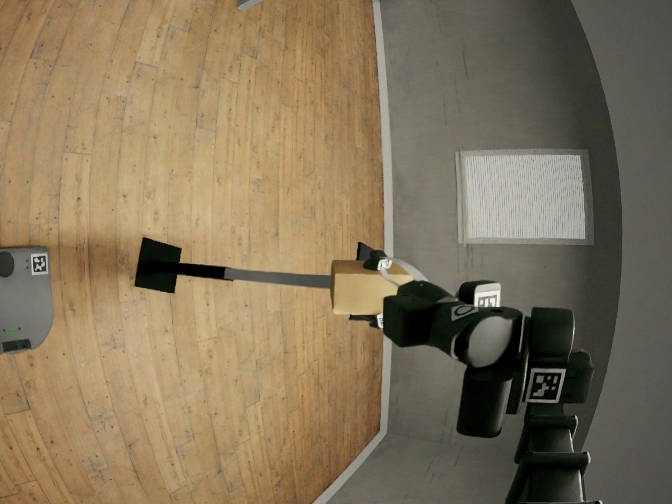

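>>> execute_actions([
  {"r1":{"joints":{"wrist_pitch_rad":-0.4}}},
], cameras=[])

>>> execute_actions([
  {"r1":{"joints":{"arm_m":0.3}}},
], cameras=["r1_head_camera","r1_wrist_camera"])

Scene clock: 159.70 s.
r1.base_odometry: x=+1.201 y=-1.011 heading=+1.929 (m, m, rad; r1's odometry frame)
r1.turned_by_wheels: +0.000 (rad since the last result)
r1.turned_by_imu: -0.001 (rad since the last result)
r1.base_tilt: forward=+0.8 right=-0.6 (deg)
r1.lidar_m: 1.47 2.39 1.73 1.67 1.72 2.33 2.24 2.32 3.17 0.66 3.23 1.47
r1.head_depth_mm: - 3033 - 2866 2098 1659 1365 / - - - 2880 2098 1659 1368 / 2679 - - 2495 2109 1659 1370 / 2650 - - 666 1943 1561 1301 / 2686 2866 3135 2526 2107 1656 1359 / 2662 2883 3162 2858 2092 1650 1364 / 2672 2872 3179 2865 2093 1651 1367
r1.base_status: not commanded
r1.joint_positions: lift_m=+1.100 arm_m=+0.150 wrist_yaw_rad=+0.000 wrist_pitch_rad=-0.442 wrist_roll_rad=-0.005 gripper_m=+0.036 head_pan_rad=-1.577 head_tilt_rad=-0.507
r1.joint_status: all done
r1.motor_effort: left_wheel=-3(2) right_wheel=+2(2) lift_m=+24(24) arm_m=+5(6) wrist_yaw_rad=+0(0) wrist_pitch_rad=+17(17) wrist_roll_rad=+1(1) gripper_m=-15(16) head_pan_rad=+2(3) head_tilt_rad=+3(3) (%)
r1.hand_pose: x=-0.0216 y=-0.5158 z=+1.1068 quat_wxyz=(+0.692, +0.156, -0.688, -0.155) (m; r1's base frame)
r1.wrist_depth_mm: - - - - - - - / - - - - - - - / - - - - - - - / - - - 119 - - - / - - 120 123 - - - / - - 122 128 134 - - / - - - 134 - - -
r2.base_odometry: x=+0.000 y=+0.000 heading=+0.000 (m, m, rad; r2's odometry frame)
r2.turned_by_wheels: +0.000 (rad since the last result)
r2.turned_by_imu: +0.000 (rad since the last result)
r2.base_tilt: forward=+0.6 right=-0.2 (deg)
r2.lidar_m: 1.76 5.55 1.06 0.70 0.64 0.65 0.81 1.69 3.21 4.01 4.08 1.47
r2.head_depth_mm: 2050 3102 - - - 1784 2262 / 2053 3108 - - - 2727 2261 / 2079 3155 - - 2614 2978 2054 / 2097 3247 - - - 2824 2152 / 2129 3277 - - - 3145 2206 / 2138 3280 - - - 3179 2165 / 2176 3344 - - - 3122 2199
r2.base_status: not commanded
r2.joint_positions: lift_m=+0.504 arm_m=+0.001 wrist_yaw_rad=+2.790 wrist_pitch_rad=-0.507 wrist_roll_rad=+0.016 gripper_m=+0.037 head_pan_rad=-0.002 head_tilt_rad=-0.005
r2.joint_status: not commanded
r2.motor_effort: left_wheel=+1(1) right_wheel=-1(1) lift_m=+20(20) arm_m=+0(0) wrist_yaw_rad=+1(1) wrist_pitch_rad=+5(5) wrist_roll_rad=+0(0) gripper_m=+0(1) head_pan_rad=+0(1) head_tilt_rad=+2(2) (%)
r2.hand_pose: x=+0.0519 y=+0.0534 z=+0.4972 quat_wxyz=(+0.295, +0.710, +0.053, +0.637) (m; r2's base frame)
r2.wrist_depth_mm: 588 679 884 - - - - / - 728 938 - - - - / - 781 - - - - - / - 851 955 965 955 962 955 / 654 830 848 813 853 814 796 / 705 - - 704 - 708 710 / 649 633 637 629 624 627 622
pictures: none
No camera images: the call's "cameras" was empty. Leave "cameras" out to get every camera's image.

Scene clock: 162.07 s.
r1.base_odometry: x=+1.201 y=-1.011 heading=+1.929 (m, m, rad; r1's odometry frame)
r1.turned_by_wheels: +0.000 (rad since the last result)
r1.turned_by_imu: +0.000 (rad since the last result)
r1.base_tilt: forward=+0.8 right=-0.6 (deg)
r1.lidar_m: 1.47 2.40 1.74 1.66 1.72 2.33 2.25 2.32 3.16 0.66 3.22 1.48
r1.head_depth_mm: 2692 3039 3289 2863 2103 1658 1359 / 2682 2999 3258 2861 2087 1651 1365 / 2662 - 3257 2591 2095 1655 1364 / 2689 - - 730 1948 1568 1298 / 2696 2902 3086 2707 2094 1654 1366 / 2685 2898 3156 2848 2100 1652 1363 / 2672 2885 3143 2857 2090 1640 1367
r1.base_status: not commanded
r1.joint_positions: lift_m=+1.100 arm_m=+0.300 wrist_yaw_rad=+0.000 wrist_pitch_rad=-0.441 wrist_roll_rad=-0.005 gripper_m=+0.036 head_pan_rad=-1.577 head_tilt_rad=-0.507
r1.joint_status: all done
r1.motor_effort: left_wheel=-3(2) right_wheel=+2(2) lift_m=+24(24) arm_m=+6(5) wrist_yaw_rad=+0(0) wrist_pitch_rad=+17(17) wrist_roll_rad=+1(1) gripper_m=-16(16) head_pan_rad=+3(3) head_tilt_rad=+3(4) (%)
r1.hand_pose: x=-0.0216 y=-0.6659 z=+1.1070 quat_wxyz=(+0.692, +0.155, -0.688, -0.155) (m; r1's base frame)
r1.wrist_depth_mm: - - - - - - - / - - - - - - - / - - - - - - - / - - - 118 - - - / - - 120 123 - - - / - - 122 128 134 - - / - - - 134 287 - -
r2.base_odometry: x=+0.000 y=+0.000 heading=+0.000 (m, m, rad; r2's odometry frame)
r2.turned_by_wheels: +0.000 (rad since the last result)
r2.turned_by_imu: +0.000 (rad since the last result)
r2.base_tilt: forward=+0.6 right=-0.4 (deg)
r2.lidar_m: 1.76 5.53 1.06 0.70 0.64 0.65 0.81 1.69 3.21 4.01 4.07 1.47
r2.head_depth_mm: 2054 3093 - - - 1793 2249 / 2061 3110 - - - 2735 2231 / 2099 3131 - - 2611 3046 2051 / 2108 3210 - - - 2868 2127 / 2130 3317 - - - 3202 2188 / 2123 3337 - - - 3152 2198 / 2157 3326 - - - 3069 2141
r2.base_status: not commanded
r2.joint_positions: lift_m=+0.504 arm_m=+0.001 wrist_yaw_rad=+2.790 wrist_pitch_rad=-0.507 wrist_roll_rad=+0.016 gripper_m=+0.037 head_pan_rad=-0.002 head_tilt_rad=-0.005
r2.joint_status: not commanded
r2.motor_effort: left_wheel=+1(1) right_wheel=+0(1) lift_m=+20(20) arm_m=+0(0) wrist_yaw_rad=+0(0) wrist_pitch_rad=+4(4) wrist_roll_rad=+0(0) gripper_m=+0(2) head_pan_rad=+1(0) head_tilt_rad=+2(2) (%)
r2.hand_pose: x=+0.0519 y=+0.0534 z=+0.4972 quat_wxyz=(+0.295, +0.710, +0.053, +0.637) (m; r2's base frame)
r2.wrist_depth_mm: 588 681 877 - - - - / - 717 947 - - - - / - 771 - - - - - / - 841 950 989 973 942 943 / 652 888 855 822 842 814 818 / 702 - - 716 - 711 696 / 654 637 637 628 628 629 621
pictures: r1_head_camera (sideways: a quarter turn clockwise sets it upright), r1_wrist_camera
Images, in order (width x height): r1_head_camera 896x504, r1_wrist_camera 644x364.

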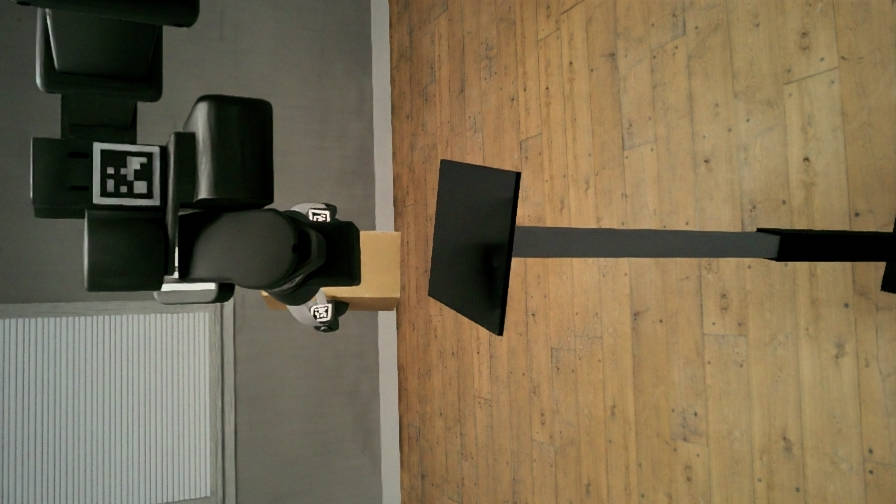

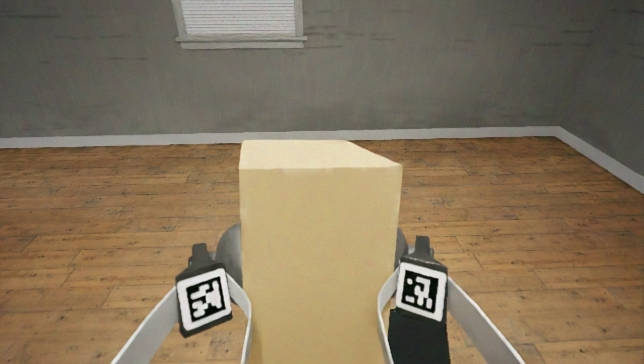

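>>> execute_actions([
  {"r1":{"joints":{"wrist_pitch_rad":-0.8,"arm_m":0.37}}},
], cameras=["r1_head_camera"])

Scene clock: 168.40 s.
r1.base_odometry: x=+1.201 y=-1.011 heading=+1.929 (m, m, rad; r1's odometry frame)
r1.turned_by_wheels: +0.000 (rad since the last result)
r1.turned_by_imu: -0.001 (rad since the last result)
r1.base_tilt: forward=+0.8 right=-0.6 (deg)
r1.lidar_m: 1.46 2.39 1.73 1.67 1.72 2.33 2.25 2.31 3.16 0.66 3.24 1.48
r1.head_depth_mm: - 3041 3249 2873 2103 1648 1368 / 2700 2981 3275 2846 2103 1645 1372 / 2648 - 3204 2587 2096 1657 1369 / 2676 - - 666 1954 1559 1302 / 2705 2928 3128 2652 2092 1648 1365 / 2671 2905 3182 2836 2095 1659 1368 / 2674 2909 3138 2845 2082 1654 1357
r1.base_status: not commanded
r1.joint_positions: lift_m=+1.100 arm_m=+0.370 wrist_yaw_rad=+0.000 wrist_pitch_rad=-0.821 wrist_roll_rad=-0.005 gripper_m=+0.036 head_pan_rad=-1.577 head_tilt_rad=-0.507
r1.joint_status: all done
r1.motor_effort: left_wheel=-3(2) right_wheel=+2(1) lift_m=+24(24) arm_m=+5(6) wrist_yaw_rad=+0(1) wrist_pitch_rad=+8(16) wrist_roll_rad=+1(1) gripper_m=-15(15) head_pan_rad=+3(2) head_tilt_rad=+3(3) (%)
r1.hand_pose: x=-0.0216 y=-0.6716 z=+1.0344 quat_wxyz=(+0.650, +0.283, -0.647, -0.282) (m; r1's base frame)
r1.wrist_depth_mm: - - - - - - - / - - - - - - - / - - - - - - - / - - - 119 - - - / - - 120 122 262 - - / - - 122 128 135 - - / - - 217 134 217 - -
r2.base_odometry: x=+0.000 y=+0.000 heading=+0.000 (m, m, rad; r2's odometry frame)
r2.turned_by_wheels: +0.000 (rad since the last result)
r2.turned_by_imu: +0.000 (rad since the last result)
r2.base_tilt: forward=+0.6 right=-0.3 (deg)
r2.lidar_m: 1.76 5.52 1.06 0.69 0.64 0.65 0.81 1.68 3.19 4.02 4.07 1.47
r2.head_depth_mm: 2063 3102 - - - 1795 2263 / 2042 3110 - - - 2746 2240 / 2088 3154 - - 2636 3030 2051 / 2077 3195 - - - 2821 2115 / 2128 3239 - - - 3183 2199 / 2135 3271 - - - 3157 2154 / 2164 3334 - - - 3114 2156
r2.base_status: not commanded
r2.joint_positions: lift_m=+0.504 arm_m=+0.001 wrist_yaw_rad=+2.790 wrist_pitch_rad=-0.507 wrist_roll_rad=+0.016 gripper_m=+0.037 head_pan_rad=-0.002 head_tilt_rad=-0.005
r2.joint_status: not commanded
r2.motor_effort: left_wheel=+1(1) right_wheel=+0(1) lift_m=+20(20) arm_m=+0(0) wrist_yaw_rad=+1(1) wrist_pitch_rad=+5(5) wrist_roll_rad=+1(0) gripper_m=+0(0) head_pan_rad=+0(1) head_tilt_rad=+2(2) (%)
r2.hand_pose: x=+0.0519 y=+0.0534 z=+0.4972 quat_wxyz=(+0.295, +0.710, +0.053, +0.637) (m; r2's base frame)
r2.wrist_depth_mm: 591 675 868 - - - - / - 729 930 - - - - / - 768 - - - - - / - 849 946 955 962 944 922 / 650 841 851 829 849 811 808 / 700 - - 716 - 710 710 / 655 635 639 637 627 630 629
pictures: r1_head_camera (sideways: a quarter turn clockwise sets it upright)
Images, in order (width x height): r1_head_camera 896x504.

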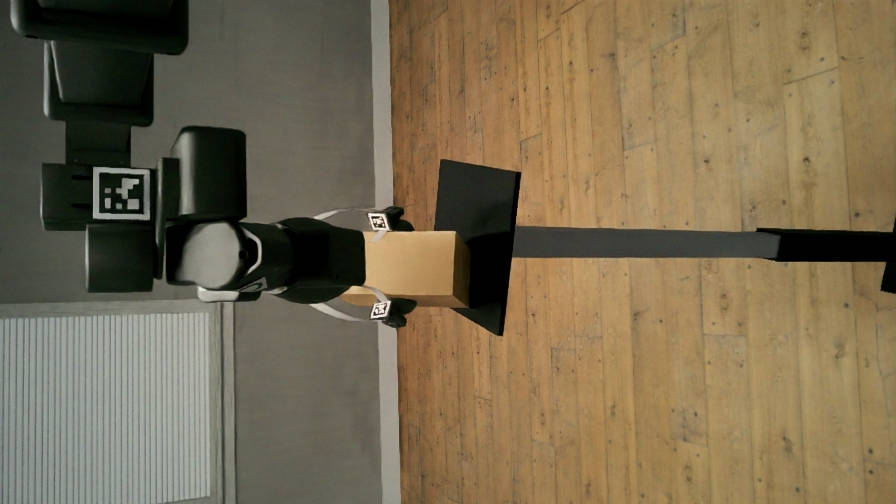

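Looks over the plate; lower slightly.

>>> execute_actions([
  {"r1":{"joints":{"lift_m":1.06}}},
], cameras=["r1_head_camera"])

Scene clock: 172.83 s.
r1.base_odometry: x=+1.201 y=-1.011 heading=+1.929 (m, m, rad; r1's odometry frame)
r1.turned_by_wheels: +0.000 (rad since the last result)
r1.turned_by_imu: +0.000 (rad since the last result)
r1.base_tilt: forward=+0.8 right=-0.5 (deg)
r1.lidar_m: 1.47 2.39 1.73 1.67 1.72 2.34 2.24 2.33 3.15 0.66 3.23 1.47
r1.head_depth_mm: 2724 - 3289 2878 2107 1653 1363 / 2724 3034 3271 2847 2104 1650 1371 / 2708 - 3260 2587 2097 1655 1373 / 2659 - - 666 1946 1563 1301 / 2688 2898 3140 2652 2098 1652 1366 / 2674 2864 3158 2838 2089 1649 1369 / 2669 2847 3133 2836 2088 1642 1361
r1.base_status: not commanded
r1.joint_positions: lift_m=+1.085 arm_m=+0.370 wrist_yaw_rad=+0.007 wrist_pitch_rad=-0.764 wrist_roll_rad=-0.005 gripper_m=+0.036 head_pan_rad=-1.577 head_tilt_rad=-0.507
r1.joint_status: lift_m contact_stop (moved -0.015 of -0.040)
r1.on_its_own: lift_m is slack since a contact_stop, until your next command for it (your +1.060 is given up)
r1.motor_effort: left_wheel=+2(2) right_wheel=-4(4) lift_m=+18(23) arm_m=+6(6) wrist_yaw_rad=-9(10) wrist_pitch_rad=-14(19) wrist_roll_rad=+1(1) gripper_m=-16(16) head_pan_rad=+2(3) head_tilt_rad=+4(4) (%)
r1.hand_pose: x=-0.0205 y=-0.6830 z=+1.0288 quat_wxyz=(+0.659, +0.266, -0.653, -0.261) (m; r1's base frame)
r1.wrist_depth_mm: - - - - - - - / - - - - - - - / - - - - - - - / - - - 126 - - - / - - 124 127 265 - - / - - 124 128 133 - - / - - 209 130 213 - -
r2.base_odometry: x=+0.000 y=+0.000 heading=+0.000 (m, m, rad; r2's odometry frame)
r2.turned_by_wheels: +0.000 (rad since the last result)
r2.turned_by_imu: +0.000 (rad since the last result)
r2.base_tilt: forward=+0.8 right=-0.2 (deg)
r2.lidar_m: 1.76 5.54 1.06 0.70 0.64 0.65 0.81 1.69 3.21 4.01 4.08 1.47
r2.head_depth_mm: 2034 3083 - - - 1789 2274 / 2059 3149 - - - 2743 2258 / 2088 3196 - - 2627 3018 2054 / 2105 3240 - - - 2819 2125 / 2120 3284 - - - 3207 2202 / 2125 3362 - - - 3171 2202 / 2134 3357 - - - 3075 2177
r2.base_status: not commanded
r2.joint_positions: lift_m=+0.504 arm_m=+0.001 wrist_yaw_rad=+2.790 wrist_pitch_rad=-0.507 wrist_roll_rad=+0.016 gripper_m=+0.037 head_pan_rad=-0.002 head_tilt_rad=-0.005
r2.joint_status: not commanded
r2.motor_effort: left_wheel=+1(0) right_wheel=-1(1) lift_m=+21(20) arm_m=+0(0) wrist_yaw_rad=+0(0) wrist_pitch_rad=+5(4) wrist_roll_rad=+1(0) gripper_m=-1(0) head_pan_rad=+2(1) head_tilt_rad=+2(2) (%)
r2.hand_pose: x=+0.0519 y=+0.0534 z=+0.4972 quat_wxyz=(+0.295, +0.710, +0.053, +0.637) (m; r2's base frame)
r2.wrist_depth_mm: 587 684 894 - - - - / - 710 939 - - - - / - 788 - - - - - / - 854 949 963 960 962 928 / 653 846 849 835 848 820 799 / 695 - - 712 - 704 705 / 653 643 638 637 636 629 626
pictures: r1_head_camera (sideways: a quarter turn clockwise sets it upright)
Images, in order (width x height): r1_head_camera 896x504.

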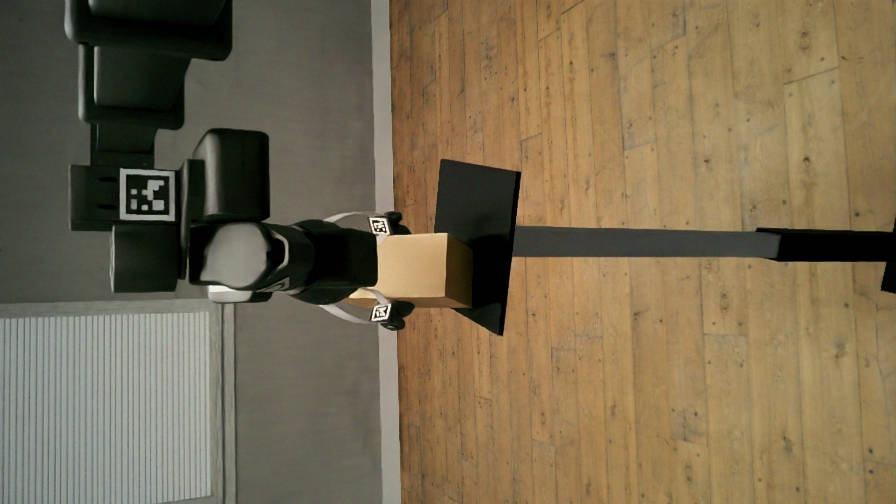

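Seated. Release and retract.

>>> execute_actions([
  {"r1":{"joints":{"gripper_m":0.13,"lift_m":1.09}}},
], cameras=[])

>>> execute_actions([
  {"r1":{"joints":{"arm_m":0.0,"wrist_pitch_rad":0.3}}},
], cameras=["r1_head_camera"])

Scene clock: 179.40 s.
r1.base_odometry: x=+1.201 y=-1.011 heading=+1.929 (m, m, rad; r1's odometry frame)
r1.turned_by_wheels: +0.000 (rad since the last result)
r1.turned_by_imu: -0.001 (rad since the last result)
r1.base_tilt: forward=+0.7 right=-0.7 (deg)
r1.lidar_m: 1.47 2.39 1.73 1.66 1.72 2.33 2.25 2.32 3.18 0.66 3.24 1.48
r1.head_depth_mm: 2721 3102 3317 2870 2099 1667 1364 / 2703 3008 3247 2855 2086 1658 1366 / 2671 - 3225 2472 2093 1647 1364 / 2696 - - 702 1953 1559 1302 / 2675 2914 3136 710 2121 1651 1369 / 2689 2892 3161 2834 2085 1652 1372 / 2648 2874 3132 2832 2106 1645 1366
r1.base_status: not commanded
r1.joint_positions: lift_m=+1.090 arm_m=+0.370 wrist_yaw_rad=+0.002 wrist_pitch_rad=-0.807 wrist_roll_rad=-0.005 gripper_m=+0.130 head_pan_rad=-1.577 head_tilt_rad=-0.507
r1.joint_status: all done
r1.motor_effort: left_wheel=-2(5) right_wheel=+2(4) lift_m=+21(21) arm_m=+5(6) wrist_yaw_rad=-4(9) wrist_pitch_rad=+3(14) wrist_roll_rad=+1(1) gripper_m=+0(81) head_pan_rad=+2(3) head_tilt_rad=+3(3) (%)
r1.hand_pose: x=-0.0212 y=-0.6744 z=+1.0267 quat_wxyz=(+0.652, +0.279, -0.648, -0.277) (m; r1's base frame)
r1.wrist_depth_mm: - - - - - - - / - - - - - - - / - - 217 - - - - / - - 186 - - - - / - - 171 169 256 - - / - - - 173 233 - - / - - 217 209 214 - -
r2.base_odometry: x=+0.000 y=+0.000 heading=+0.000 (m, m, rad; r2's odometry frame)
r2.turned_by_wheels: +0.000 (rad since the last result)
r2.turned_by_imu: -0.001 (rad since the last result)
r2.base_tilt: forward=+0.5 right=-0.2 (deg)
r2.lidar_m: 1.76 5.55 1.06 0.70 0.64 0.65 0.81 1.68 3.20 4.00 4.08 1.47
r2.head_depth_mm: 2038 3090 - - - 1787 2300 / 2060 3144 - - - 2720 2250 / 2088 3195 - - 2612 3068 2058 / 2094 3207 - - - 2838 2141 / 2116 3202 - - - 3156 2215 / 2135 3303 - - - 3136 2191 / 2138 3337 - - - 3101 2145
r2.base_status: not commanded
r2.joint_positions: lift_m=+0.504 arm_m=+0.001 wrist_yaw_rad=+2.790 wrist_pitch_rad=-0.507 wrist_roll_rad=+0.016 gripper_m=+0.037 head_pan_rad=-0.002 head_tilt_rad=-0.005
r2.joint_status: not commanded
r2.motor_effort: left_wheel=+1(1) right_wheel=-1(1) lift_m=+20(21) arm_m=+0(1) wrist_yaw_rad=+0(0) wrist_pitch_rad=+5(5) wrist_roll_rad=+0(0) gripper_m=+0(0) head_pan_rad=+1(1) head_tilt_rad=+2(2) (%)
r2.hand_pose: x=+0.0519 y=+0.0534 z=+0.4972 quat_wxyz=(+0.295, +0.710, +0.053, +0.637) (m; r2's base frame)
r2.wrist_depth_mm: 595 678 884 - - - - / - 726 923 - - - - / - 778 - - - - - / - 841 948 971 985 951 936 / 655 854 845 820 836 800 812 / 708 - - 722 - 704 702 / 656 637 635 634 628 633 628
pictures: none
No camera images: the call's "cameras" was empty. Leave "cameras" out to get every camera's image.

Scene clock: 183.33 s.
r1.base_odometry: x=+1.201 y=-1.011 heading=+1.929 (m, m, rad; r1's odometry frame)
r1.turned_by_wheels: +0.000 (rad since the last result)
r1.turned_by_imu: -0.001 (rad since the last result)
r1.base_tilt: forward=+0.8 right=-0.5 (deg)
r1.lidar_m: 1.47 2.39 1.73 1.67 1.72 2.34 2.25 2.33 3.18 0.66 3.22 1.47
r1.head_depth_mm: 2744 - - - - 1564 1363 / 2672 - - - - - 1362 / - - - - - - 1366 / - - - - - 1591 1298 / 2676 2909 3083 735 2091 1651 1365 / 2675 2958 3167 2818 2092 1652 1367 / 2684 2872 3129 2849 2090 1654 1369
r1.base_status: not commanded
r1.joint_positions: lift_m=+1.090 arm_m=+0.000 wrist_yaw_rad=+0.001 wrist_pitch_rad=+0.278 wrist_roll_rad=-0.005 gripper_m=+0.130 head_pan_rad=-1.577 head_tilt_rad=-0.507
r1.joint_status: all done
r1.motor_effort: left_wheel=-3(3) right_wheel=+2(2) lift_m=+21(21) arm_m=-5(6) wrist_yaw_rad=-1(4) wrist_pitch_rad=+9(9) wrist_roll_rad=+1(1) gripper_m=+0(1) head_pan_rad=+3(3) head_tilt_rad=+3(3) (%)
r1.hand_pose: x=-0.0212 y=-0.3984 z=+1.2755 quat_wxyz=(+0.702, -0.097, -0.698, +0.098) (m; r1's base frame)
r1.wrist_depth_mm: - - - - - - - / - - - - - - - / - - - - - - - / - - - - - - - / - - - - - - - / - - - - - - - / - - - - - - -
r2.base_odometry: x=+0.000 y=+0.000 heading=+0.000 (m, m, rad; r2's odometry frame)
r2.turned_by_wheels: +0.000 (rad since the last result)
r2.turned_by_imu: +0.000 (rad since the last result)
r2.base_tilt: forward=+0.7 right=-0.3 (deg)
r2.lidar_m: 1.76 5.56 1.06 0.70 0.64 0.65 0.81 1.68 3.20 4.00 4.07 1.47
r2.head_depth_mm: 2070 3107 - - - 1784 2286 / 2064 3112 - - - 2739 2275 / 2087 3209 - - 2627 3022 2060 / 2126 3217 - - - 2854 2134 / 2124 3306 - - - 3230 2211 / 2141 3307 - - - 3146 2193 / 2150 3378 - - - 3113 2194
r2.base_status: not commanded
r2.joint_positions: lift_m=+0.504 arm_m=+0.001 wrist_yaw_rad=+2.790 wrist_pitch_rad=-0.507 wrist_roll_rad=+0.016 gripper_m=+0.037 head_pan_rad=-0.002 head_tilt_rad=-0.005
r2.joint_status: not commanded
r2.motor_effort: left_wheel=+1(0) right_wheel=-1(1) lift_m=+21(20) arm_m=+0(0) wrist_yaw_rad=+0(1) wrist_pitch_rad=+5(5) wrist_roll_rad=+0(1) gripper_m=+1(0) head_pan_rad=+0(1) head_tilt_rad=+2(2) (%)
r2.hand_pose: x=+0.0519 y=+0.0534 z=+0.4972 quat_wxyz=(+0.295, +0.710, +0.053, +0.637) (m; r2's base frame)
r2.wrist_depth_mm: 585 686 879 - - - - / - 726 928 - - - - / - 780 - - - - - / - 852 944 967 946 963 932 / 651 856 846 831 850 825 804 / 704 - - 722 - 711 703 / 643 640 636 640 639 627 625
pictures: r1_head_camera (sideways: a quarter turn clockwise sets it upright)
Images, in order (width x height): r1_head_camera 896x504.

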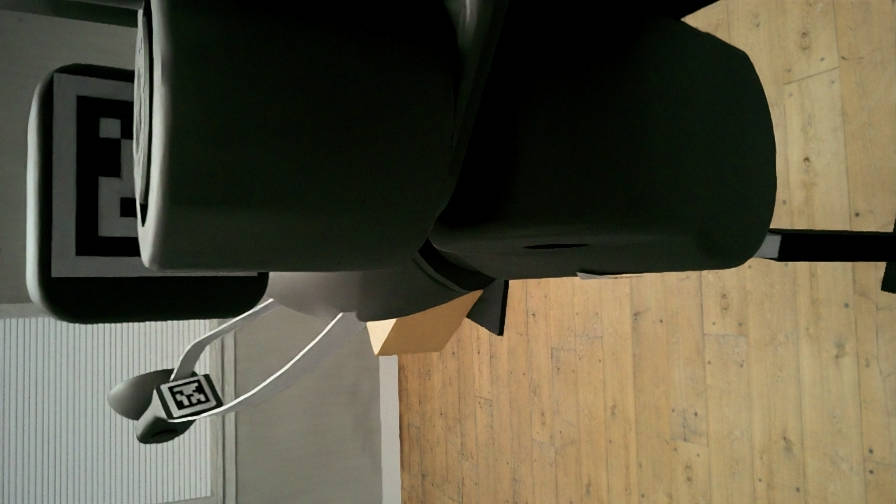

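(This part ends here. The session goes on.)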